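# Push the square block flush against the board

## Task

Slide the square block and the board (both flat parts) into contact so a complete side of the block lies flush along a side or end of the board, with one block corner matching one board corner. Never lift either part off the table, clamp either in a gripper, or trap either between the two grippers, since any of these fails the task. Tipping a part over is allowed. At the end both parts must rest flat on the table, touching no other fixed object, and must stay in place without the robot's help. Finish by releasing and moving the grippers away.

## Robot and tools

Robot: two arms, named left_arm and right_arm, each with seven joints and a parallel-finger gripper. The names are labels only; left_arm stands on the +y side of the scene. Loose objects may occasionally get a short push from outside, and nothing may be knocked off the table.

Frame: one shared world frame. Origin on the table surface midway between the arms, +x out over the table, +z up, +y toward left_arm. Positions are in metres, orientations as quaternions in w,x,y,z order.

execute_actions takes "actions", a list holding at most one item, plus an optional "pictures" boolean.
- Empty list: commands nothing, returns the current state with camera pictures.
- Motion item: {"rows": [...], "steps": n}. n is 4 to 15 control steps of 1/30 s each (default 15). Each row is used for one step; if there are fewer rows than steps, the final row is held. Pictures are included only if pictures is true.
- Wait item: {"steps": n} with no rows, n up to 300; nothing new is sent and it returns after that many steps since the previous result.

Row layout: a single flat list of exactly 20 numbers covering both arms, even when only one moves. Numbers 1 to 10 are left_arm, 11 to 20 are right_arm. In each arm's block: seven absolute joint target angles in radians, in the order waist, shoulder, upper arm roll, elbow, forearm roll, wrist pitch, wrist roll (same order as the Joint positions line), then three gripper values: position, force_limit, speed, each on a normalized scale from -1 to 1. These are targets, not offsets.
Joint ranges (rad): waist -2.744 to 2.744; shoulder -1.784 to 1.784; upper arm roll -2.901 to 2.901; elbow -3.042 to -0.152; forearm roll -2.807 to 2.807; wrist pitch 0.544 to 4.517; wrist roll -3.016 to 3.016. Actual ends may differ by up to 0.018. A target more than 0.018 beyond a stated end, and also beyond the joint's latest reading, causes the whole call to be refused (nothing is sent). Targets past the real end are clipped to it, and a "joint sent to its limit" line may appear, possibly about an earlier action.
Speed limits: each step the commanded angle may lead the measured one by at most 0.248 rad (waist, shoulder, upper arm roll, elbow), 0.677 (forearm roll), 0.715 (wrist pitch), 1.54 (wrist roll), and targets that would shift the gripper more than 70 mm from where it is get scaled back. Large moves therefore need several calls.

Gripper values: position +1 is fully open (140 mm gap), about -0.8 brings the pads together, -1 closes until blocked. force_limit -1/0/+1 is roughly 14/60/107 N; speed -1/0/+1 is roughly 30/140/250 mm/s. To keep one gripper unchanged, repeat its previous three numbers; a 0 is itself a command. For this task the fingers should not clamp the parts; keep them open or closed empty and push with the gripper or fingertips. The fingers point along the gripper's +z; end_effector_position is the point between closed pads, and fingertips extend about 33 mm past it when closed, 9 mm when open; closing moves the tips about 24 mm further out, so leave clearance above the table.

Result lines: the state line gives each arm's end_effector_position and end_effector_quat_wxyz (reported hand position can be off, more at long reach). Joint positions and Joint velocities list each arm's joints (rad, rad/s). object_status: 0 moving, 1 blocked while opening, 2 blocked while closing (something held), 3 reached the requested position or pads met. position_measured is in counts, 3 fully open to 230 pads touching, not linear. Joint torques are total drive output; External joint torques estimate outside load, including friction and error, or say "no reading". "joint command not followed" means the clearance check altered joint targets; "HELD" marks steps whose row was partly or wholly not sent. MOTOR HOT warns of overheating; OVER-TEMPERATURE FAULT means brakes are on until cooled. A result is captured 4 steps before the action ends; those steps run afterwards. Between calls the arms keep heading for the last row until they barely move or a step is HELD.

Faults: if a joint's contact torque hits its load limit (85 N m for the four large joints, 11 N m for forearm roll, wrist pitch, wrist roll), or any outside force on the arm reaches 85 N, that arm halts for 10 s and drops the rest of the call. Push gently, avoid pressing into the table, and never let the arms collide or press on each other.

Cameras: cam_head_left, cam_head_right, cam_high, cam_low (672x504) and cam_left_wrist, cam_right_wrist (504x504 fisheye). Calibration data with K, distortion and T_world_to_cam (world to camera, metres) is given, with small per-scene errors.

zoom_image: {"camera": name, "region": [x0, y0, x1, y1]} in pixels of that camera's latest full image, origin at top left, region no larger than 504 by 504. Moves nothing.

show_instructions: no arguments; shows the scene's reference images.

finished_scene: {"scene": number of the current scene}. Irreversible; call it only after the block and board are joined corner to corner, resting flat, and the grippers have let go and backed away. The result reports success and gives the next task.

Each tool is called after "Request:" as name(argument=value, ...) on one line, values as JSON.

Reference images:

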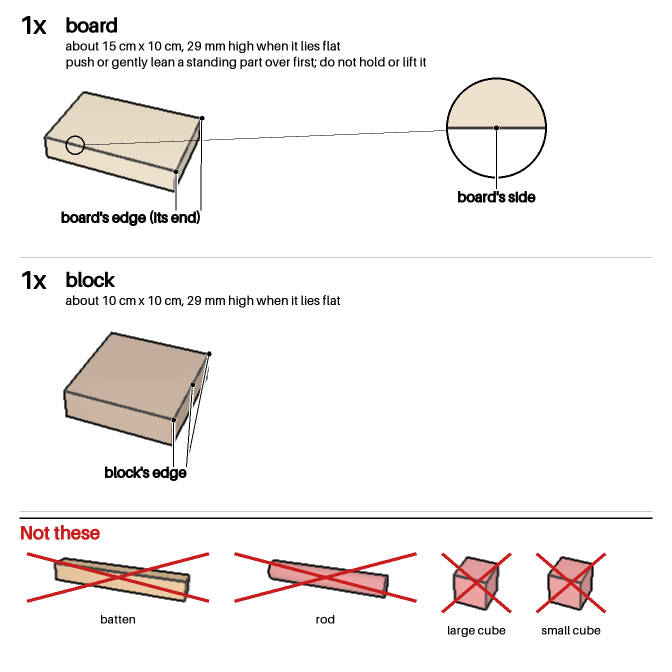

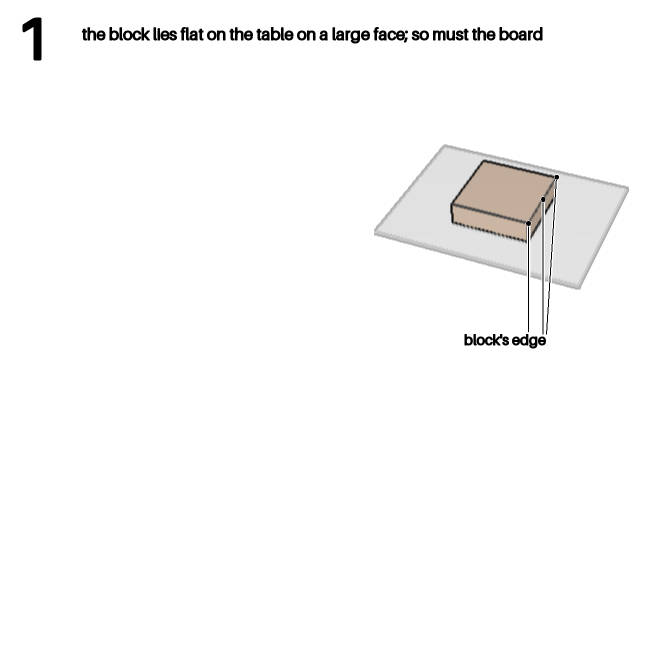

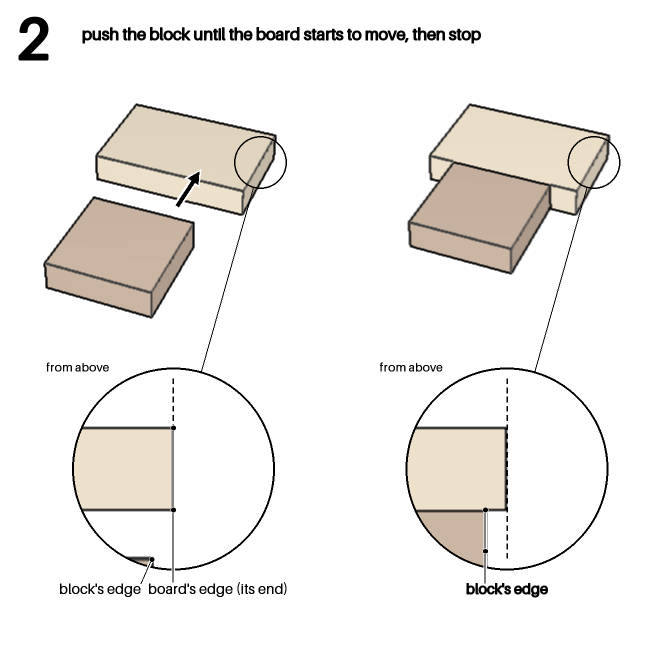

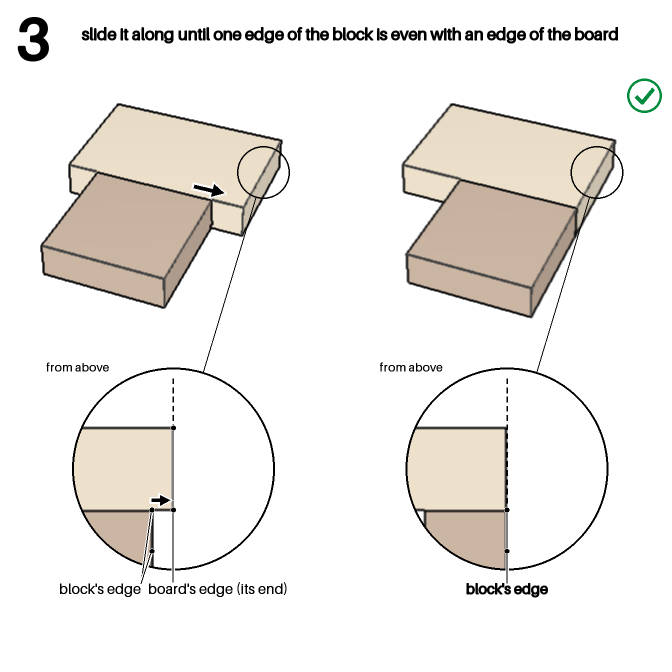

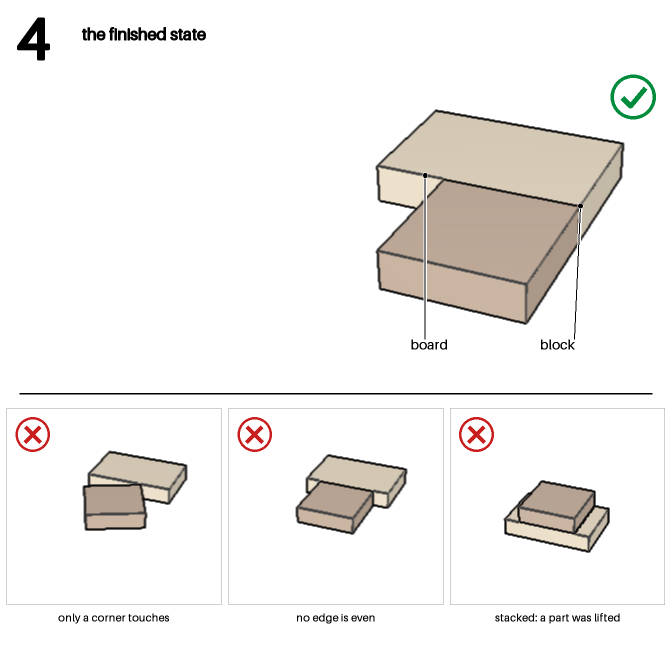

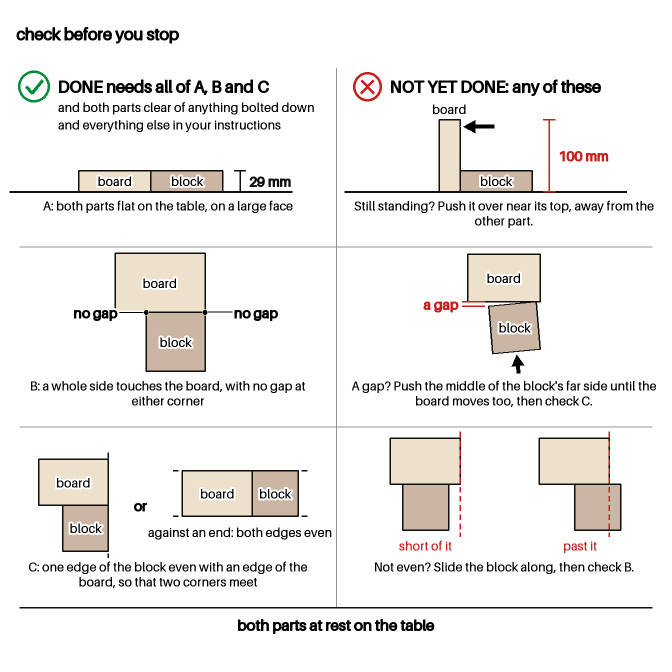

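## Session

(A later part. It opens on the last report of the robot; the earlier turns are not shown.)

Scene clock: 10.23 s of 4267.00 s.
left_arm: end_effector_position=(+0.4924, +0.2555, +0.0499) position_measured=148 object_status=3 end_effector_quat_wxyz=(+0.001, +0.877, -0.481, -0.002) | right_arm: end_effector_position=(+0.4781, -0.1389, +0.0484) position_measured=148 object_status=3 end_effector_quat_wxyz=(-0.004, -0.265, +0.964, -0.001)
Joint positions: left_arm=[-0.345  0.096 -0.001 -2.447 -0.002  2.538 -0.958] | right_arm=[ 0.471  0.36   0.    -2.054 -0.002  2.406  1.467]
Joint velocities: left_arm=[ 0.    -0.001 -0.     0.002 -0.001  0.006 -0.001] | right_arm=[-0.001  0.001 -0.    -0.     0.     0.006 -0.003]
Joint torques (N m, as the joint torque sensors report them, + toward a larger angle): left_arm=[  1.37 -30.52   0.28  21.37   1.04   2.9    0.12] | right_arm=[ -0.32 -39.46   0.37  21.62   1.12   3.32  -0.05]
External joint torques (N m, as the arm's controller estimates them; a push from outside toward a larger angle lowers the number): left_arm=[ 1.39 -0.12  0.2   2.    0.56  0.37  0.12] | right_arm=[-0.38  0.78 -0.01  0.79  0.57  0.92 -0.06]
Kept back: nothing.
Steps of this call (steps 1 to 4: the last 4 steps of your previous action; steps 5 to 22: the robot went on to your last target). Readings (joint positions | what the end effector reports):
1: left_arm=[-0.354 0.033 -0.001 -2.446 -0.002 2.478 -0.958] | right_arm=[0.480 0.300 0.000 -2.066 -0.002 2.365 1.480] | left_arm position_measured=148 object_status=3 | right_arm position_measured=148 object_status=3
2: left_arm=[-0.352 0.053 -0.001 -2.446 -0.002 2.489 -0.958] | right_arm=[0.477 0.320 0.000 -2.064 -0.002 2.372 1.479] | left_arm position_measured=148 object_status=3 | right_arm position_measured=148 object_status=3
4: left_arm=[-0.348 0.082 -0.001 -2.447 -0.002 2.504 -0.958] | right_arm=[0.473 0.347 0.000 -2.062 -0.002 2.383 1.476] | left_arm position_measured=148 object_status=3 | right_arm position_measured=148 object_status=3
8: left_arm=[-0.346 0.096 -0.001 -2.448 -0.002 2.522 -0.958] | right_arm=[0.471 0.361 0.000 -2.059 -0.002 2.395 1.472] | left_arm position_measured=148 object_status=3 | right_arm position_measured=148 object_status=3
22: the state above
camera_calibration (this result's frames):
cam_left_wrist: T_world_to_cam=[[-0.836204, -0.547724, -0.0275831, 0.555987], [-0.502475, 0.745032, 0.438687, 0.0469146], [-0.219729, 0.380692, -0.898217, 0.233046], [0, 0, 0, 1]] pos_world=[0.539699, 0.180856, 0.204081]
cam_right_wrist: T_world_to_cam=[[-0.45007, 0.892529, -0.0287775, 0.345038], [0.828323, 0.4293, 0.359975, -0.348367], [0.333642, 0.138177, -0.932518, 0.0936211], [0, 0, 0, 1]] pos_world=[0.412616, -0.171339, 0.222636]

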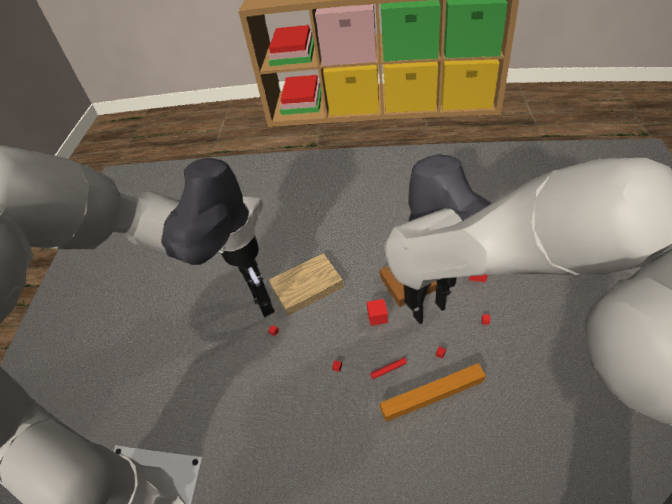

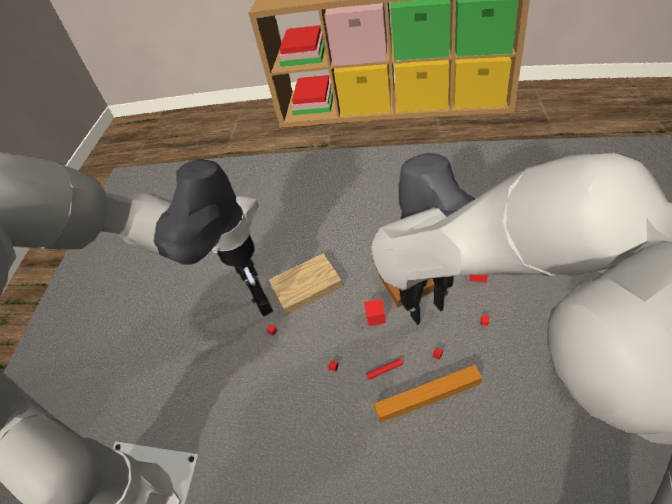

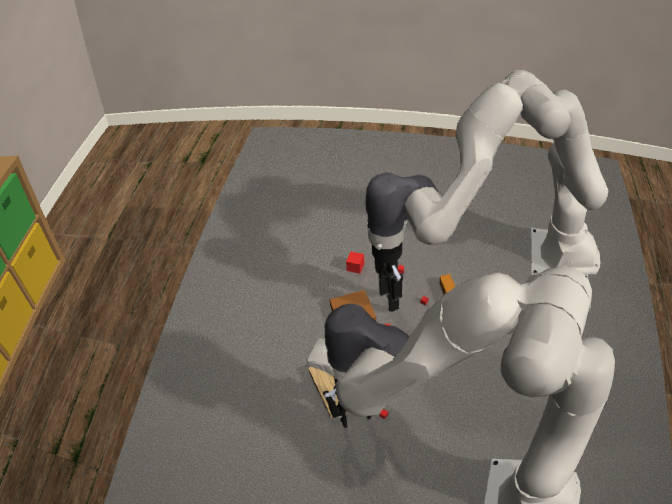

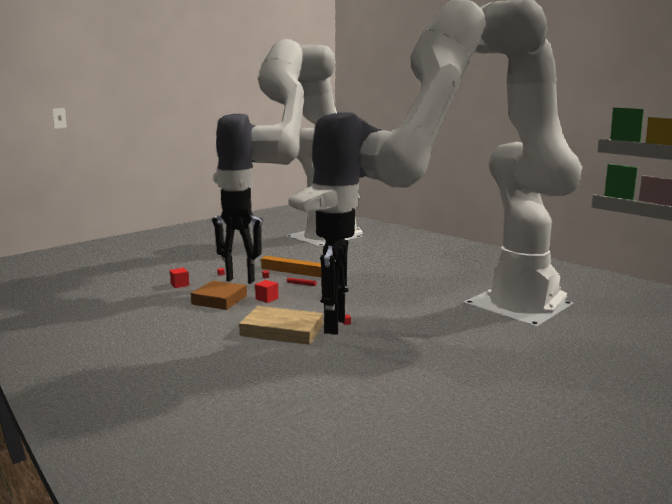

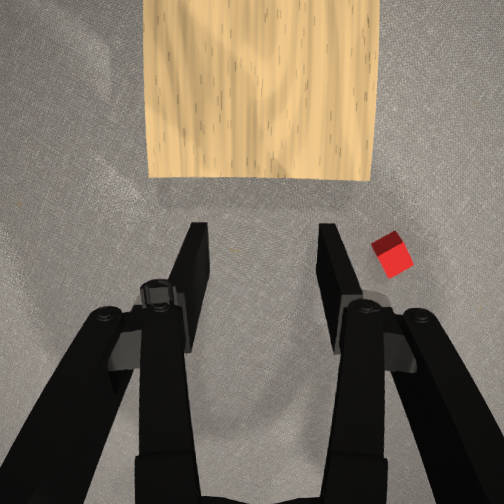

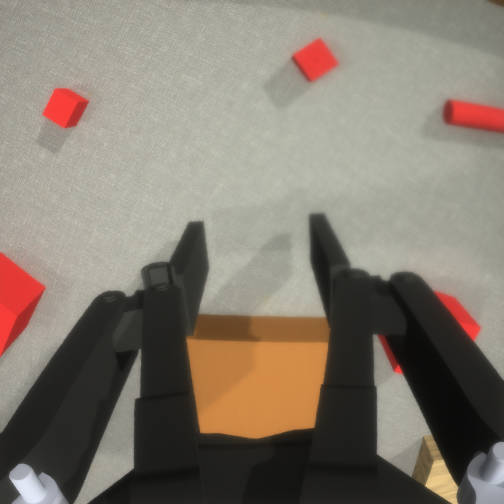

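Request:
execute_actions(actions=[{"rows": [
[-0.347,0.102,0,-2.44,0,2.542,-0.97,-0.15,0,0, 0.469,0.359,0,-2.052,0,2.411,1.46,-0.15,0,0],
[-0.35,0.107,0,-2.434,0,2.542,-0.98,-0.15,0,0, 0.469,0.359,0,-2.052,0,2.411,1.46,-0.15,0,0],
[-0.353,0.112,0,-2.429,0,2.542,-0.99,-0.15,0,0, 0.469,0.359,0,-2.052,0,2.411,1.46,-0.15,0,0],
[-0.356,0.118,0,-2.424,0,2.541,-0.995,-0.15,0,0, 0.469,0.359,0,-2.052,0,2.411,1.46,-0.15,0,0],
[-0.359,0.123,0,-2.418,0,2.541,-1.0,-0.15,0,0, 0.469,0.359,0,-2.052,0,2.411,1.46,-0.15,0,0],
[-0.362,0.128,0,-2.413,0,2.54,-1.0,-0.15,0,0, 0.469,0.359,0,-2.052,0,2.411,1.46,-0.15,0,0],
[-0.365,0.133,0,-2.408,0,2.539,-1.003,-0.15,0,0, 0.469,0.359,0,-2.052,0,2.411,1.46,-0.15,0,0],
[-0.367,0.138,0,-2.402,0,2.537,-1.006,-0.15,0,0, 0.469,0.359,0,-2.052,0,2.411,1.46,-0.15,0,0],
[-0.37,0.143,0,-2.397,0,2.535,-1.009,-0.15,0,0, 0.469,0.359,0,-2.052,0,2.411,1.46,-0.15,0,0],
[-0.372,0.147,0,-2.391,0,2.532,-1.012,-0.15,0,0, 0.469,0.359,0,-2.052,0,2.411,1.46,-0.15,0,0],
[-0.374,0.152,0,-2.385,0,2.529,-1.016,-0.15,0,0, 0.469,0.359,0,-2.052,0,2.411,1.46,-0.15,0,0],
[-0.376,0.156,0,-2.379,0,2.526,-1.02,-0.15,0,0, 0.469,0.359,0,-2.052,0,2.411,1.46,-0.15,0,0],
[-0.378,0.16,0,-2.373,0,2.522,-1.025,-0.15,0,0, 0.469,0.359,0,-2.052,0,2.411,1.46,-0.15,0,0],
[-0.381,0.166,0,-2.363,0,2.517,-1.03,-0.15,0,0, 0.469,0.359,0,-2.052,0,2.411,1.46,-0.15,0,0],
[-0.384,0.172,0,-2.354,0,2.512,-1.035,-0.15,0,0, 0.469,0.359,0,-2.052,0,2.411,1.46,-0.15,0,0]
], "steps": 15}])

Request:
execute_actions(actions=[{"rows": [
[-0.388,0.18,0,-2.342,0,2.507,-1.04,-0.15,0,0, 0.469,0.359,0,-2.052,0,2.411,1.46,-0.15,0,0],
[-0.392,0.188,0,-2.33,0,2.503,-1.044,-0.15,0,0, 0.469,0.359,0,-2.052,0,2.411,1.46,-0.15,0,0],
[-0.396,0.196,0,-2.318,0,2.499,-1.048,-0.15,0,0, 0.469,0.359,0,-2.052,0,2.411,1.46,-0.15,0,0],
[-0.4,0.204,0,-2.306,0,2.495,-1.052,-0.15,0,0, 0.469,0.359,0,-2.052,0,2.411,1.46,-0.15,0,0],
[-0.404,0.212,0,-2.294,0,2.491,-1.055,-0.15,0,0, 0.469,0.359,0,-2.052,0,2.411,1.46,-0.15,0,0],
[-0.408,0.22,0,-2.282,0,2.487,-1.058,-0.15,0,0, 0.469,0.359,0,-2.052,0,2.411,1.46,-0.15,0,0],
[-0.412,0.229,0,-2.27,0,2.483,-1.062,-0.15,0,0, 0.469,0.359,0,-2.052,0,2.411,1.46,-0.15,0,0],
[-0.416,0.237,0,-2.257,0,2.479,-1.065,-0.15,0,0, 0.469,0.359,0,-2.052,0,2.411,1.46,-0.15,0,0],
[-0.42,0.245,0,-2.245,0,2.474,-1.068,-0.15,0,0, 0.469,0.359,0,-2.052,0,2.411,1.46,-0.15,0,0],
[-0.424,0.253,0,-2.233,0,2.469,-1.072,-0.15,0,0, 0.469,0.359,0,-2.052,0,2.411,1.46,-0.15,0,0],
[-0.428,0.261,0,-2.221,0,2.464,-1.075,-0.15,0,0, 0.469,0.359,0,-2.052,0,2.411,1.46,-0.15,0,0],
[-0.432,0.269,0,-2.208,0,2.459,-1.078,-0.15,0,0, 0.469,0.359,0,-2.052,0,2.411,1.46,-0.15,0,0],
[-0.435,0.278,0,-2.195,0,2.454,-1.081,-0.15,0,0, 0.469,0.359,0,-2.052,0,2.411,1.46,-0.15,0,0],
[-0.438,0.287,0,-2.181,0,2.449,-1.085,-0.15,0,0, 0.469,0.359,0,-2.052,0,2.411,1.46,-0.15,0,0],
[-0.441,0.295,0,-2.168,0,2.444,-1.088,-0.15,0,0, 0.469,0.359,0,-2.052,0,2.411,1.46,-0.15,0,0]
], "steps": 15}])

Request:
execute_actions(actions=[{"rows": [
[-0.445,0.304,0,-2.154,0,2.439,-1.091,-0.15,0,0, 0.469,0.359,0,-2.052,0,2.411,1.46,-0.15,0,0],
[-0.448,0.312,0,-2.141,0,2.434,-1.095,-0.15,0,0, 0.469,0.359,0,-2.052,0,2.411,1.46,-0.15,0,0],
[-0.451,0.321,0,-2.127,0,2.429,-1.098,-0.15,0,0, 0.469,0.359,0,-2.052,0,2.411,1.46,-0.15,0,0],
[-0.455,0.329,0,-2.114,0,2.424,-1.101,-0.15,0,0, 0.469,0.359,0,-2.052,0,2.411,1.46,-0.15,0,0],
[-0.458,0.338,0,-2.1,0,2.419,-1.104,-0.15,0,0, 0.469,0.359,0,-2.052,0,2.411,1.46,-0.15,0,0],
[-0.461,0.346,0,-2.086,0,2.414,-1.107,-0.15,0,0, 0.469,0.359,0,-2.052,0,2.411,1.46,-0.15,0,0],
[-0.464,0.355,0,-2.073,0,2.409,-1.108,-0.15,0,0, 0.469,0.359,0,-2.052,0,2.411,1.46,-0.15,0,0],
[-0.468,0.364,0,-2.059,0,2.405,-1.108,-0.15,0,0, 0.469,0.359,0,-2.052,0,2.411,1.46,-0.15,0,0],
[-0.471,0.372,0,-2.046,0,2.404,-1.108,-0.15,0,0, 0.469,0.359,0,-2.052,0,2.411,1.46,-0.15,0,0],
[-0.474,0.379,0,-2.036,0,2.404,-1.107,-0.15,0,0, 0.469,0.359,0,-2.052,0,2.411,1.46,-0.15,0,0],
[-0.476,0.385,0,-2.026,0,2.404,-1.106,-0.15,0,0, 0.469,0.359,0,-2.052,0,2.411,1.46,-0.15,0,0],
[-0.478,0.389,0,-2.019,0,2.404,-1.105,-0.15,0,0, 0.469,0.359,0,-2.052,0,2.411,1.46,-0.15,0,0],
[-0.479,0.394,0,-2.012,0,2.404,-1.105,-0.15,0,0, 0.469,0.359,0,-2.052,0,2.411,1.46,-0.15,0,0]
], "steps": 15}])

Request:
execute_actions(actions=[{"steps": 12}], pictures=true)

Scene clock: 13.83 s of 4267.00 s.
left_arm: end_effector_position=(+0.5027, +0.2395, +0.0465) position_measured=148 object_status=3 end_effector_quat_wxyz=(+0.001, +0.878, -0.478, -0.000) | right_arm: end_effector_position=(+0.4784, -0.1388, +0.0485) position_measured=148 object_status=3 end_effector_quat_wxyz=(-0.003, -0.266, +0.964, -0.001)
Joint positions: left_arm=[-0.368  0.139 -0.    -2.399 -0.002  2.537 -0.985] | right_arm=[ 0.471  0.36   0.    -2.054 -0.002  2.407  1.466]
Joint velocities: left_arm=[-0.07   0.14   0.     0.161 -0.001 -0.026 -0.086] | right_arm=[ 0.001  0.001  0.001  0.    -0.002 -0.    -0.   ]
Joint torques (N m, as the joint torque sensors report them, + toward a larger angle): left_arm=[  0.31 -31.79   0.21  20.9    1.05   1.87  -0.22] | right_arm=[ -1.01 -39.76   0.37  21.81   1.14   3.25  -0.2 ]
External joint torques (N m, as the arm's controller estimates them; a push from outside toward a larger angle lowers the number): left_arm=[-0.27  0.98 -0.15  2.19  0.58 -0.57 -0.22] | right_arm=[-1.01  0.39  0.04  1.03  0.6   0.86 -0.2 ]
Steps of this call (steps 1 to 15: the robot went on to your last target; steps 16 to 90: nothing new was sent; then 0.23 s passed at rest; steps 91 to 101: the first 11 steps of this action). Readings (joint positions | what the end effector reports):
91: left_arm=[-0.345 0.097 -0.001 -2.445 -0.002 2.539 -0.958] | right_arm=[0.471 0.360 0.000 -2.054 -0.002 2.407 1.466] | left_arm position_measured=148 object_status=3 | right_arm position_measured=148 object_status=3
92: left_arm=[-0.346 0.099 -0.001 -2.443 -0.002 2.539 -0.960] | right_arm=[0.471 0.360 0.000 -2.054 -0.002 2.407 1.466] | left_arm position_measured=148 object_status=3 | right_arm position_measured=148 object_status=3
94: left_arm=[-0.349 0.105 -0.000 -2.435 -0.002 2.539 -0.965] | right_arm=[0.471 0.360 0.000 -2.054 -0.002 2.407 1.466] | left_arm position_measured=148 object_status=3 | right_arm position_measured=148 object_status=3
98: left_arm=[-0.360 0.125 -0.000 -2.415 -0.002 2.539 -0.977] | right_arm=[0.471 0.360 0.000 -2.054 -0.002 2.407 1.466] | left_arm position_measured=148 object_status=3 | right_arm position_measured=148 object_status=3
101: the state above

Scene clock: 14.33 s of 4267.00 s.
left_arm: end_effector_position=(+0.5296, +0.1985, +0.0460) position_measured=148 object_status=3 end_effector_quat_wxyz=(+0.001, +0.879, -0.476, -0.002) | right_arm: end_effector_position=(+0.4784, -0.1388, +0.0485) position_measured=148 object_status=3 end_effector_quat_wxyz=(-0.003, -0.266, +0.964, -0.001)
Joint positions: left_arm=[-0.418  0.242  0.    -2.248 -0.002  2.486 -1.039] | right_arm=[ 0.471  0.36   0.    -2.054 -0.002  2.407  1.466]
Joint velocities: left_arm=[-0.118  0.227 -0.     0.345  0.    -0.108 -0.103] | right_arm=[-0.     0.     0.001  0.    -0.002 -0.001 -0.001]
Joint torques (N m, as the joint torque sensors report them, + toward a larger angle): left_arm=[ -0.03 -35.1   -0.07  20.75   1.     1.78  -0.22] | right_arm=[ -1.15 -39.79   1.06  21.99   1.09   3.19  -0.22]
External joint torques (N m, as the arm's controller estimates them; a push from outside toward a larger angle lowers the number): left_arm=[-0.73  1.9  -0.29  2.43  0.49 -0.44 -0.2 ] | right_arm=[-1.17  0.54  0.71  1.11  0.55  0.79 -0.22]
Steps of this call (steps 1 to 4: the last 4 steps of your previous action; steps 5 to 15: the first 11 steps of this action). Readings (joint positions | what the end effector reports):
5: left_arm=[-0.379 0.164 -0.000 -2.364 -0.002 2.524 -1.002] | right_arm=[0.471 0.360 0.000 -2.054 -0.002 2.407 1.466] | left_arm position_measured=148 object_status=3 | right_arm position_measured=148 object_status=3
6: left_arm=[-0.383 0.171 -0.000 -2.354 -0.002 2.521 -1.006] | right_arm=[0.471 0.360 0.000 -2.054 -0.002 2.407 1.466] | left_arm position_measured=148 object_status=3 | right_arm position_measured=148 object_status=3
8: left_arm=[-0.390 0.186 -0.000 -2.332 -0.002 2.513 -1.014] | right_arm=[0.471 0.360 0.000 -2.054 -0.002 2.407 1.466] | left_arm position_measured=148 object_status=3 | right_arm position_measured=148 object_status=3
12: left_arm=[-0.406 0.217 -0.000 -2.285 -0.002 2.498 -1.029] | right_arm=[0.471 0.360 0.000 -2.054 -0.002 2.407 1.466] | left_arm position_measured=148 object_status=3 | right_arm position_measured=148 object_status=3
15: the state above

Scene clock: 14.83 s of 4267.00 s.
left_arm: end_effector_position=(+0.5629, +0.1481, +0.0461) position_measured=148 object_status=3 end_effector_quat_wxyz=(+0.001, +0.878, -0.478, -0.000) | right_arm: end_effector_position=(+0.4784, -0.1388, +0.0485) position_measured=148 object_status=3 end_effector_quat_wxyz=(-0.003, -0.266, +0.964, -0.001)
Joint positions: left_arm=[-0.468  0.367  0.    -2.052 -0.002  2.419 -1.086] | right_arm=[ 0.471  0.36   0.    -2.054 -0.002  2.407  1.466]
Joint velocities: left_arm=[-0.087  0.209 -0.001  0.324 -0.002 -0.064 -0.052] | right_arm=[-0.001 -0.     0.001 -0.001  0.     0.    -0.001]
Joint torques (N m, as the joint torque sensors report them, + toward a larger angle): left_arm=[  0.37 -40.27   0.16  21.78   1.09   1.84  -0.14] | right_arm=[ -0.36 -39.14   1.    23.04   1.15   3.13  -0.24]
External joint torques (N m, as the arm's controller estimates them; a push from outside toward a larger angle lowers the number): left_arm=[-0.59  1.54 -0.6   2.3   0.54 -0.4  -0.13] | right_arm=[-0.31  1.1   0.72  2.24  0.61  0.74 -0.24]
Steps of this call (steps 1 to 4: the last 4 steps of your previous action; steps 5 to 15: the first 11 steps of this action). Readings (joint positions | what the end effector reports):
5: left_arm=[-0.436 0.283 0.000 -2.184 -0.002 2.463 -1.057] | right_arm=[0.471 0.360 0.000 -2.054 -0.002 2.407 1.466] | left_arm position_measured=148 object_status=3 | right_arm position_measured=148 object_status=3
6: left_arm=[-0.439 0.292 0.000 -2.171 -0.002 2.458 -1.060] | right_arm=[0.471 0.360 0.000 -2.054 -0.002 2.407 1.466] | left_arm position_measured=148 object_status=3 | right_arm position_measured=148 object_status=3
8: left_arm=[-0.446 0.309 0.000 -2.144 -0.002 2.448 -1.067] | right_arm=[0.471 0.360 0.000 -2.054 -0.002 2.407 1.466] | left_arm position_measured=148 object_status=3 | right_arm position_measured=148 object_status=3
12: left_arm=[-0.459 0.343 0.000 -2.090 -0.002 2.429 -1.079] | right_arm=[0.471 0.360 0.000 -2.054 -0.002 2.407 1.466] | left_arm position_measured=148 object_status=3 | right_arm position_measured=148 object_status=3
15: the state above

Scene clock: 15.23 s of 4267.00 s.
left_arm: end_effector_position=(+0.5690, +0.1382, +0.0461) position_measured=148 object_status=3 end_effector_quat_wxyz=(+0.001, +0.879, -0.478, +0.001) | right_arm: end_effector_position=(+0.4784, -0.1388, +0.0485) position_measured=148 object_status=3 end_effector_quat_wxyz=(-0.003, -0.266, +0.964, -0.001)
Joint positions: left_arm=[-0.478  0.391  0.    -2.014 -0.002  2.407 -1.096] | right_arm=[ 0.471  0.36   0.    -2.054 -0.002  2.407  1.466]
Joint velocities: left_arm=[-0.     0.001  0.001  0.004 -0.002 -0.006 -0.015] | right_arm=[-0.     0.001  0.001 -0.     0.002 -0.    -0.001]
Joint torques (N m, as the joint torque sensors report them, + toward a larger angle): left_arm=[ -0.29 -40.27   0.51  22.85   1.07   2.18  -0.13] | right_arm=[ -1.08 -40.01   1.05  21.5    1.16   3.14  -0.23]
External joint torques (N m, as the arm's controller estimates them; a push from outside toward a larger angle lowers the number): left_arm=[-0.36  1.34  0.07  1.68  0.5  -0.36 -0.13] | right_arm=[-1.12  0.19  0.69  0.69  0.61  0.75 -0.23]
Kept back: nothing.
Steps of this call (steps 1 to 4: the last 4 steps of your previous action; steps 5 to 12: the robot went on to your last target). Readings (joint positions | what the end effector reports):
1: left_arm=[-0.471 0.374 0.000 -2.042 -0.002 2.417 -1.087] | right_arm=[0.471 0.360 0.000 -2.054 -0.002 2.407 1.466] | left_arm position_measured=148 object_status=3 | right_arm position_measured=148 object_status=3
2: left_arm=[-0.474 0.380 0.000 -2.033 -0.002 2.415 -1.089] | right_arm=[0.471 0.360 0.000 -2.054 -0.002 2.407 1.466] | left_arm position_measured=148 object_status=3 | right_arm position_measured=148 object_status=3
4: left_arm=[-0.477 0.387 0.000 -2.022 -0.002 2.412 -1.091] | right_arm=[0.471 0.360 0.000 -2.054 -0.002 2.407 1.466] | left_arm position_measured=148 object_status=3 | right_arm position_measured=148 object_status=3
8: left_arm=[-0.478 0.391 0.000 -2.015 -0.002 2.409 -1.094] | right_arm=[0.471 0.360 0.000 -2.054 -0.002 2.407 1.466] | left_arm position_measured=148 object_status=3 | right_arm position_measured=148 object_status=3
12: the state above
camera_calibration (this result's frames):
cam_left_wrist: T_world_to_cam=[[-0.832425, -0.553265, -0.0310963, 0.554483], [-0.509928, 0.742841, 0.433776, 0.179212], [-0.216893, 0.376943, -0.900484, 0.29007], [0, 0, 0, 1]] pos_world=[0.615865, 0.0643102, 0.200707]
cam_right_wrist: T_world_to_cam=[[-0.451353, 0.891881, -0.028794, 0.345581], [0.827394, 0.430367, 0.360837, -0.34816], [0.334215, 0.139041, -0.932184, 0.0934435], [0, 0, 0, 1]] pos_world=[0.412814, -0.171373, 0.222686]

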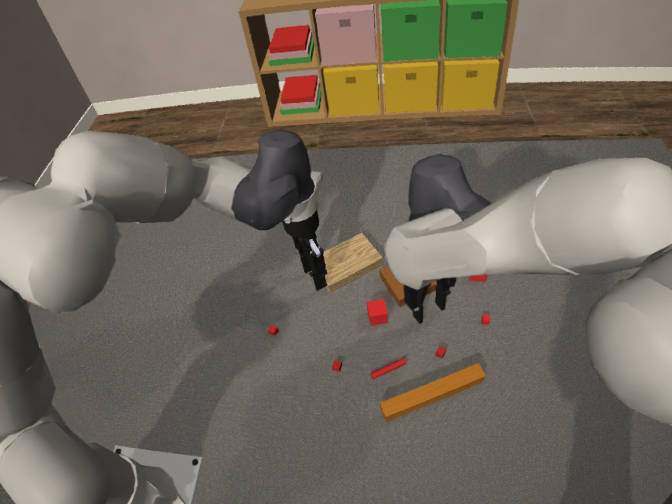

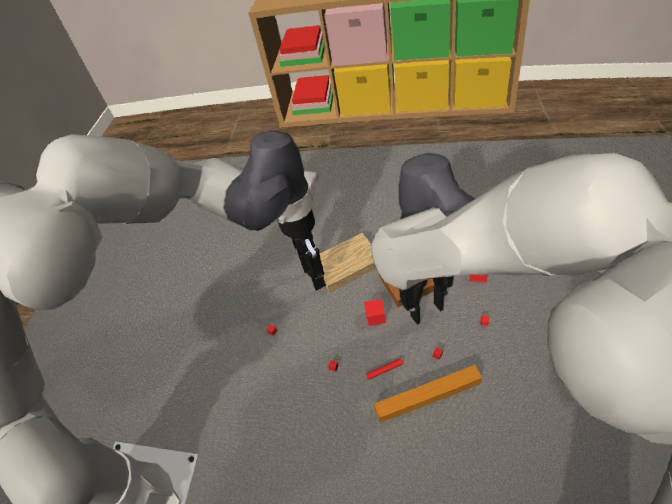

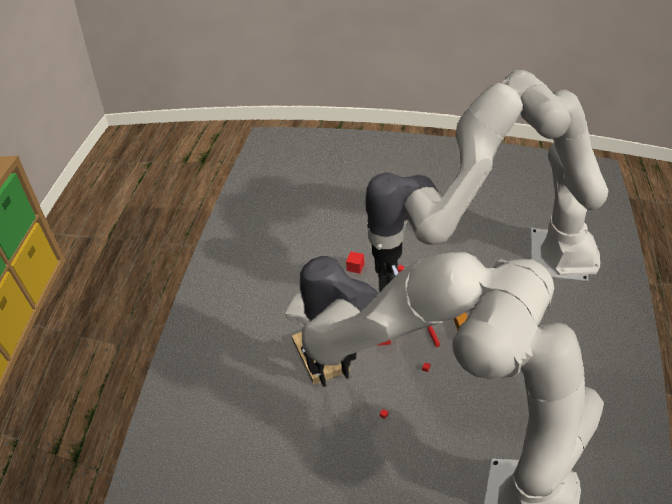

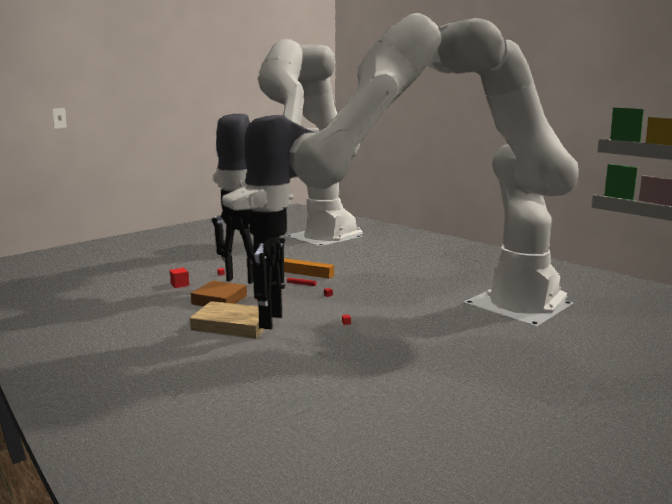

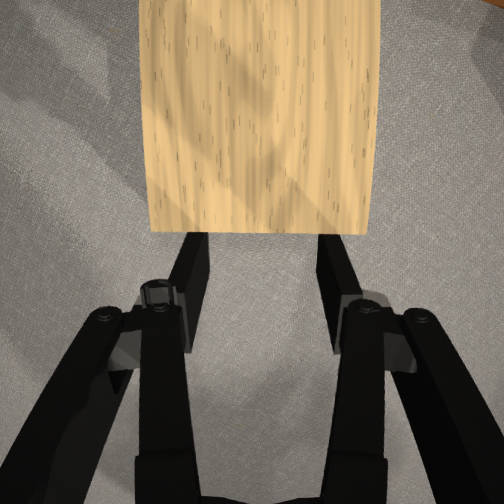

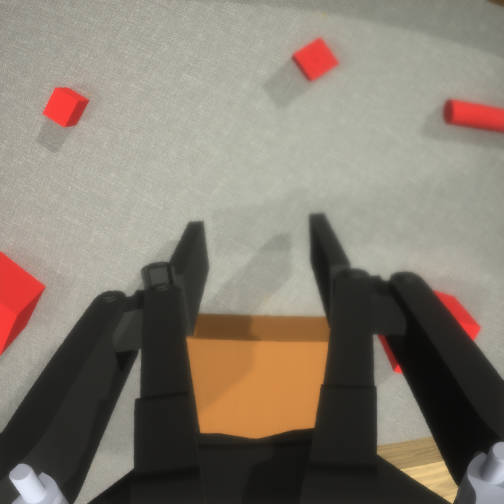

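Request:
execute_actions(actions=[{"rows": [
[-0.48,0.396,0,-2.008,0,2.398,-1.112,-0.15,0,0, 0.47,0.362,0,-2.048,0,2.407,1.457,-0.15,0,0],
[-0.481,0.401,0,-2.0,0,2.39,-1.118,-0.15,0,0, 0.47,0.365,0,-2.043,0,2.405,1.457,-0.15,0,0],
[-0.483,0.408,0,-1.989,0,2.38,-1.124,-0.15,0,0, 0.47,0.368,0,-2.039,0,2.403,1.457,-0.15,0,0],
[-0.486,0.417,0,-1.973,0,2.37,-1.129,-0.15,0,0, 0.47,0.37,0,-2.035,0,2.402,1.457,-0.15,0,0],
[-0.489,0.426,0,-1.958,0,2.363,-1.132,-0.15,0,0, 0.47,0.373,0,-2.03,0,2.4,1.457,-0.15,0,0],
[-0.492,0.436,0,-1.943,0,2.357,-1.135,-0.15,0,0, 0.47,0.376,0,-2.026,0,2.398,1.457,-0.15,0,0],
[-0.494,0.445,0,-1.927,0,2.351,-1.137,-0.15,0,0, 0.47,0.379,0,-2.021,0,2.396,1.457,-0.15,0,0],
[-0.497,0.454,0,-1.912,0,2.345,-1.14,-0.15,0,0, 0.47,0.382,0,-2.017,0,2.394,1.457,-0.15,0,0],
[-0.5,0.464,0,-1.896,0,2.338,-1.143,-0.15,0,0, 0.47,0.385,0,-2.013,0,2.392,1.457,-0.15,0,0],
[-0.503,0.473,0,-1.881,0,2.332,-1.145,-0.15,0,0, 0.47,0.388,0,-2.008,0,2.39,1.457,-0.15,0,0],
[-0.505,0.482,0,-1.865,0,2.326,-1.148,-0.15,0,0, 0.47,0.391,0,-2.004,0,2.388,1.457,-0.15,0,0],
[-0.508,0.492,0,-1.85,0,2.32,-1.15,-0.15,0,0, 0.47,0.393,0,-2.0,0,2.387,1.457,-0.15,0,0],
[-0.511,0.501,0,-1.835,0,2.314,-1.152,-0.15,0,0, 0.47,0.396,0,-1.995,0,2.385,1.457,-0.15,0,0],
[-0.514,0.51,0,-1.819,0,2.307,-1.155,-0.15,0,0, 0.47,0.399,0,-1.991,0,2.384,1.457,-0.15,0,0],
[-0.516,0.52,0,-1.804,0,2.299,-1.157,-0.15,0,0, 0.47,0.402,0,-1.986,0,2.382,1.457,-0.15,0,0]
], "steps": 15}])

Request:
execute_actions(actions=[{"rows": [
[-0.519,0.529,0,-1.788,0,2.291,-1.159,-0.15,0,0, 0.47,0.405,0,-1.982,0,2.381,1.457,-0.15,0,0],
[-0.522,0.539,0,-1.771,0,2.284,-1.162,-0.15,0,0, 0.47,0.408,0,-1.978,0,2.379,1.457,-0.15,0,0],
[-0.524,0.55,0,-1.753,0,2.276,-1.164,-0.15,0,0, 0.47,0.411,0,-1.973,0,2.378,1.457,-0.15,0,0],
[-0.526,0.56,0,-1.735,0,2.269,-1.166,-0.15,0,0, 0.47,0.414,0,-1.969,0,2.376,1.457,-0.15,0,0],
[-0.529,0.571,0,-1.717,0,2.261,-1.169,-0.15,0,0, 0.47,0.416,0,-1.965,0,2.375,1.457,-0.15,0,0],
[-0.531,0.582,0,-1.698,0,2.253,-1.171,-0.15,0,0, 0.47,0.419,0,-1.96,0,2.373,1.457,-0.15,0,0],
[-0.533,0.592,0,-1.68,0,2.246,-1.173,-0.15,0,0, 0.47,0.422,0,-1.956,0,2.372,1.457,-0.15,0,0],
[-0.536,0.603,0,-1.662,0,2.238,-1.175,-0.15,0,0, 0.47,0.425,0,-1.952,0,2.37,1.457,-0.15,0,0],
[-0.538,0.614,0,-1.644,0,2.232,-1.175,-0.15,0,0, 0.47,0.428,0,-1.947,0,2.369,1.457,-0.15,0,0],
[-0.541,0.624,0,-1.625,0,2.228,-1.175,-0.15,0,0, 0.47,0.431,0,-1.943,0,2.367,1.457,-0.15,0,0],
[-0.542,0.632,0,-1.612,0,2.227,-1.175,-0.15,0,0, 0.47,0.434,0,-1.938,0,2.366,1.457,-0.15,0,0],
[-0.544,0.64,0,-1.598,0,2.227,-1.175,-0.15,0,0, 0.47,0.437,0,-1.934,0,2.365,1.457,-0.15,0,0],
[-0.545,0.646,0,-1.589,0,2.227,-1.175,-0.15,0,0, 0.47,0.44,0,-1.93,0,2.365,1.457,-0.15,0,0],
[-0.546,0.651,0,-1.58,0,2.227,-1.175,-0.15,0,0, 0.47,0.443,0,-1.925,0,2.365,1.457,-0.15,0,0],
[-0.547,0.654,0,-1.575,0,2.227,-1.175,-0.15,0,0, 0.47,0.445,0,-1.921,0,2.365,1.457,-0.15,0,0]
], "steps": 15}])

Request:
execute_actions(actions=[{"steps": 14}], pictures=true)

Scene clock: 17.90 s of 4267.00 s.
left_arm: end_effector_position=(+0.5850, +0.1149, +0.0462) position_measured=148 object_status=3 end_effector_quat_wxyz=(+0.000, +0.880, -0.475, -0.002) | right_arm: end_effector_position=(+0.4897, -0.1336, +0.0500) position_measured=148 object_status=3 end_effector_quat_wxyz=(+0.001, -0.267, +0.964, -0.001)
Joint positions: left_arm=[-0.497  0.46   0.    -1.899 -0.002  2.355 -1.122] | right_arm=[ 0.471  0.383  0.    -2.015 -0.002  2.399  1.464]
Joint velocities: left_arm=[-0.084  0.263 -0.     0.426  0.001 -0.145 -0.07 ] | right_arm=[-0.     0.086  0.     0.12   0.001 -0.04  -0.003]
Joint torques (N m, as the joint torque sensors report them, + toward a larger angle): left_arm=[  0.57 -43.89  -0.02  22.52   1.1    1.72  -0.23] | right_arm=[  0.06 -38.5    1.5   21.77   1.08   1.83  -0.29]
External joint torques (N m, as the arm's controller estimates them; a push from outside toward a larger angle lowers the number): left_arm=[-0.23  0.98 -0.67  2.94  0.5  -0.33 -0.22] | right_arm=[ 0.12  2.83  1.2   1.38  0.53 -0.47 -0.29]
Steps of this call (steps 1 to 30: the robot went on to your last target; steps 31 to 69: nothing new was sent; steps 70 to 80: the first 11 steps of this action). Readings (joint positions | what the end effector reports):
70: left_arm=[-0.478 0.392 0.000 -2.013 -0.002 2.405 -1.101] | right_arm=[0.471 0.360 0.000 -2.053 -0.002 2.407 1.465] | left_arm position_measured=148 object_status=3 | right_arm position_measured=148 object_status=3
71: left_arm=[-0.478 0.394 0.000 -2.010 -0.002 2.403 -1.102] | right_arm=[0.471 0.361 0.000 -2.051 -0.002 2.407 1.465] | left_arm position_measured=148 object_status=3 | right_arm position_measured=148 object_status=3
73: left_arm=[-0.480 0.402 0.000 -1.996 -0.002 2.394 -1.105] | right_arm=[0.471 0.364 0.000 -2.045 -0.002 2.407 1.465] | left_arm position_measured=148 object_status=3 | right_arm position_measured=148 object_status=3
77: left_arm=[-0.489 0.433 0.000 -1.944 -0.002 2.372 -1.115] | right_arm=[0.471 0.374 0.000 -2.028 -0.002 2.404 1.464] | left_arm position_measured=148 object_status=3 | right_arm position_measured=148 object_status=3
80: the state above

Scene clock: 18.40 s of 4267.00 s.
left_arm: end_effector_position=(+0.6178, +0.0643, +0.0462) position_measured=148 object_status=3 end_effector_quat_wxyz=(+0.000, +0.879, -0.477, -0.002) | right_arm: end_effector_position=(+0.5041, -0.1270, +0.0485) position_measured=148 object_status=3 end_effector_quat_wxyz=(+0.000, -0.267, +0.964, -0.001)
Joint positions: left_arm=[-0.536  0.609  0.    -1.649 -0.002  2.255 -1.156] | right_arm=[ 0.471  0.426  0.    -1.95  -0.002  2.377  1.463]
Joint velocities: left_arm=[-0.069  0.276 -0.001  0.457  0.    -0.135 -0.048] | right_arm=[-0.002  0.087 -0.002  0.128 -0.002 -0.038 -0.   ]
Joint torques (N m, as the joint torque sensors report them, + toward a larger angle): left_arm=[  0.15 -48.19   0.27  23.46   1.11   1.62  -0.19] | right_arm=[  0.54 -39.39   1.47  22.14   1.23   1.79  -0.23]
External joint torques (N m, as the arm's controller estimates them; a push from outside toward a larger angle lowers the number): left_arm=[-0.47  1.61 -0.44  2.72  0.46 -0.4  -0.18] | right_arm=[ 0.78  3.62  1.3   1.32  0.66 -0.52 -0.23]
Steps of this call (steps 1 to 4: the last 4 steps of your previous action; steps 5 to 15: the first 11 steps of this action). Readings (joint positions | what the end effector reports):
5: left_arm=[-0.511 0.507 0.000 -1.823 -0.002 2.324 -1.134] | right_arm=[0.471 0.397 0.000 -1.994 -0.002 2.392 1.463] | left_arm position_measured=148 object_status=3 | right_arm position_measured=148 object_status=3
6: left_arm=[-0.514 0.516 0.000 -1.807 -0.002 2.317 -1.136] | right_arm=[0.471 0.400 0.000 -1.989 -0.002 2.390 1.463] | left_arm position_measured=148 object_status=3 | right_arm position_measured=148 object_status=3
8: left_arm=[-0.519 0.536 0.000 -1.773 -0.002 2.303 -1.141] | right_arm=[0.471 0.406 0.000 -1.980 -0.002 2.387 1.463] | left_arm position_measured=148 object_status=3 | right_arm position_measured=148 object_status=3
12: left_arm=[-0.529 0.578 0.000 -1.702 -0.002 2.274 -1.150] | right_arm=[0.471 0.417 0.000 -1.963 -0.002 2.381 1.463] | left_arm position_measured=148 object_status=3 | right_arm position_measured=148 object_status=3
15: the state above

Scene clock: 18.87 s of 4267.00 s.
left_arm: end_effector_position=(+0.6269, +0.0500, +0.0462) position_measured=148 object_status=3 end_effector_quat_wxyz=(+0.001, +0.879, -0.477, +0.001) | right_arm: end_effector_position=(+0.5105, -0.1240, +0.0481) position_measured=148 object_status=3 end_effector_quat_wxyz=(+0.001, -0.267, +0.964, -0.001)
Joint positions: left_arm=[-0.546  0.652  0.    -1.577 -0.002  2.231 -1.167] | right_arm=[ 0.471  0.443  0.    -1.924 -0.002  2.37   1.463]
Joint velocities: left_arm=[-0.001  0.     0.001  0.005  0.    -0.008 -0.01 ] | right_arm=[-0.     0.001 -0.     0.001  0.    -0.004  0.001]
Joint torques (N m, as the joint torque sensors report them, + toward a larger angle): left_arm=[ -0.39 -48.72   0.38  24.7    1.18   2.06  -0.19] | right_arm=[ -0.22 -40.73   0.75  23.12   1.14   1.85  -0.37]
External joint torques (N m, as the arm's controller estimates them; a push from outside toward a larger angle lowers the number): left_arm=[-0.3   1.35 -0.14  1.8   0.51 -0.48 -0.19] | right_arm=[-0.19  2.54  0.38  1.71  0.57 -0.57 -0.37]
Kept back: nothing.
Steps of this call (steps 1 to 4: the last 4 steps of your previous action; steps 5 to 14: the robot went on to your last target). Readings (joint positions | what the end effector reports):
1: left_arm=[-0.538 0.619 0.000 -1.633 -0.002 2.250 -1.157] | right_arm=[0.471 0.429 0.000 -1.946 -0.002 2.375 1.463] | left_arm position_measured=148 object_status=3 | right_arm position_measured=148 object_status=3
2: left_arm=[-0.540 0.627 0.000 -1.619 -0.002 2.246 -1.159] | right_arm=[0.471 0.432 0.000 -1.941 -0.002 2.374 1.463] | left_arm position_measured=148 object_status=3 | right_arm position_measured=148 object_status=3
4: left_arm=[-0.543 0.640 0.000 -1.597 -0.002 2.241 -1.161] | right_arm=[0.471 0.438 0.000 -1.933 -0.002 2.372 1.463] | left_arm position_measured=148 object_status=3 | right_arm position_measured=148 object_status=3
8: left_arm=[-0.546 0.650 0.000 -1.581 -0.002 2.235 -1.164] | right_arm=[0.471 0.443 0.000 -1.925 -0.002 2.371 1.463] | left_arm position_measured=148 object_status=3 | right_arm position_measured=148 object_status=3
14: the state above
camera_calibration (this result's frames):
cam_left_wrist: T_world_to_cam=[[-0.83097, -0.555447, -0.0311065, 0.553072], [-0.5119, 0.741533, 0.43369, 0.275494], [-0.217826, 0.376307, -0.900525, 0.336617], [0, 0, 0, 1]] pos_world=[0.673935, -0.0237571, 0.200856]
cam_right_wrist: T_world_to_cam=[[-0.453633, 0.890709, -0.0292235, 0.347953], [0.822887, 0.431231, 0.369996, -0.378908], [0.342161, 0.143795, -0.928574, 0.0766272], [0, 0, 0, 1]] pos_world=[0.443423, -0.157546, 0.221517]

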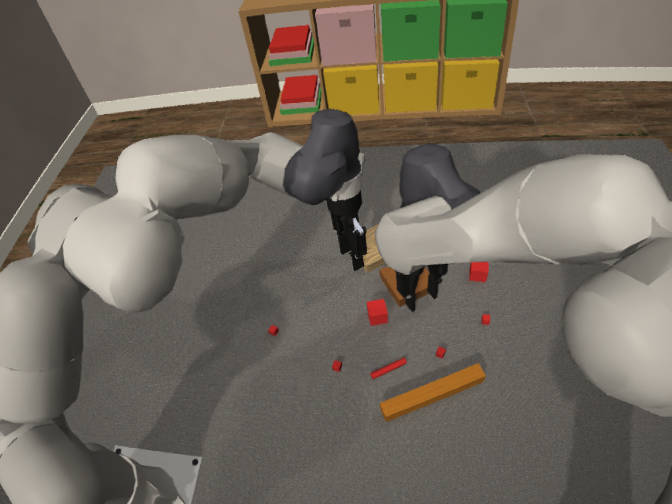

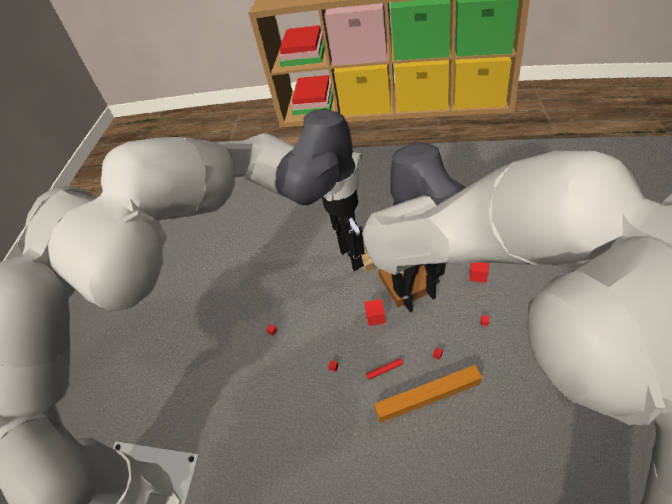

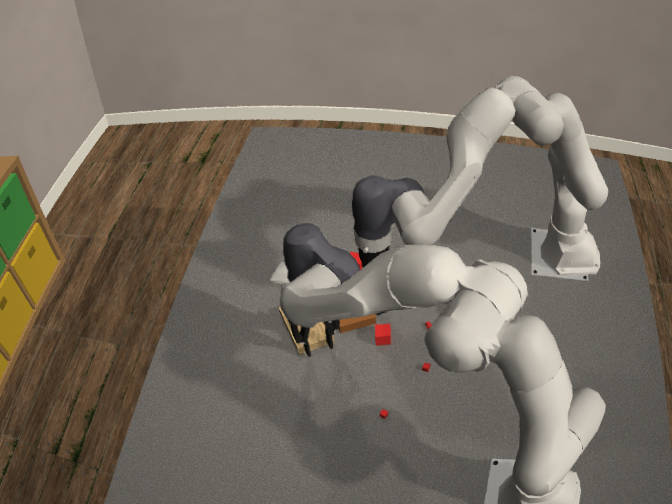

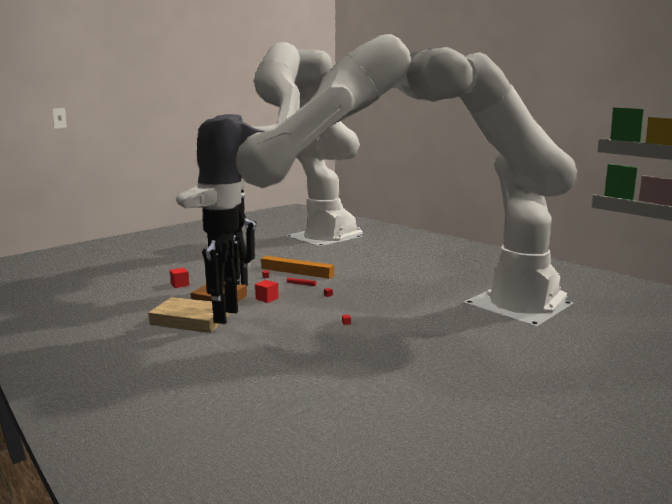

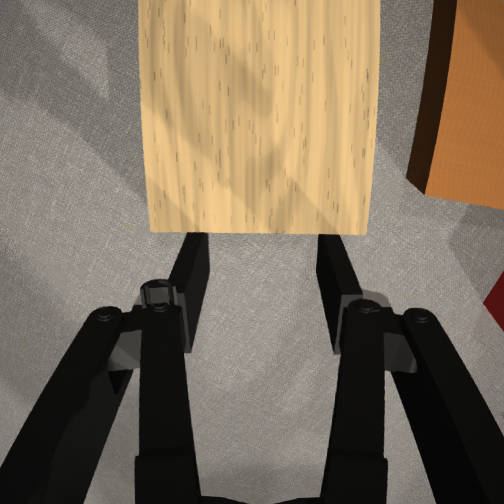

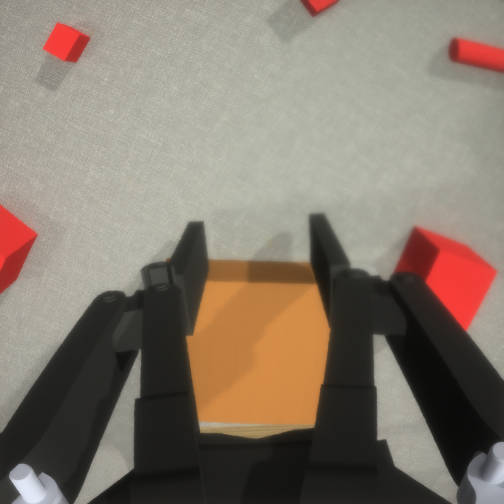

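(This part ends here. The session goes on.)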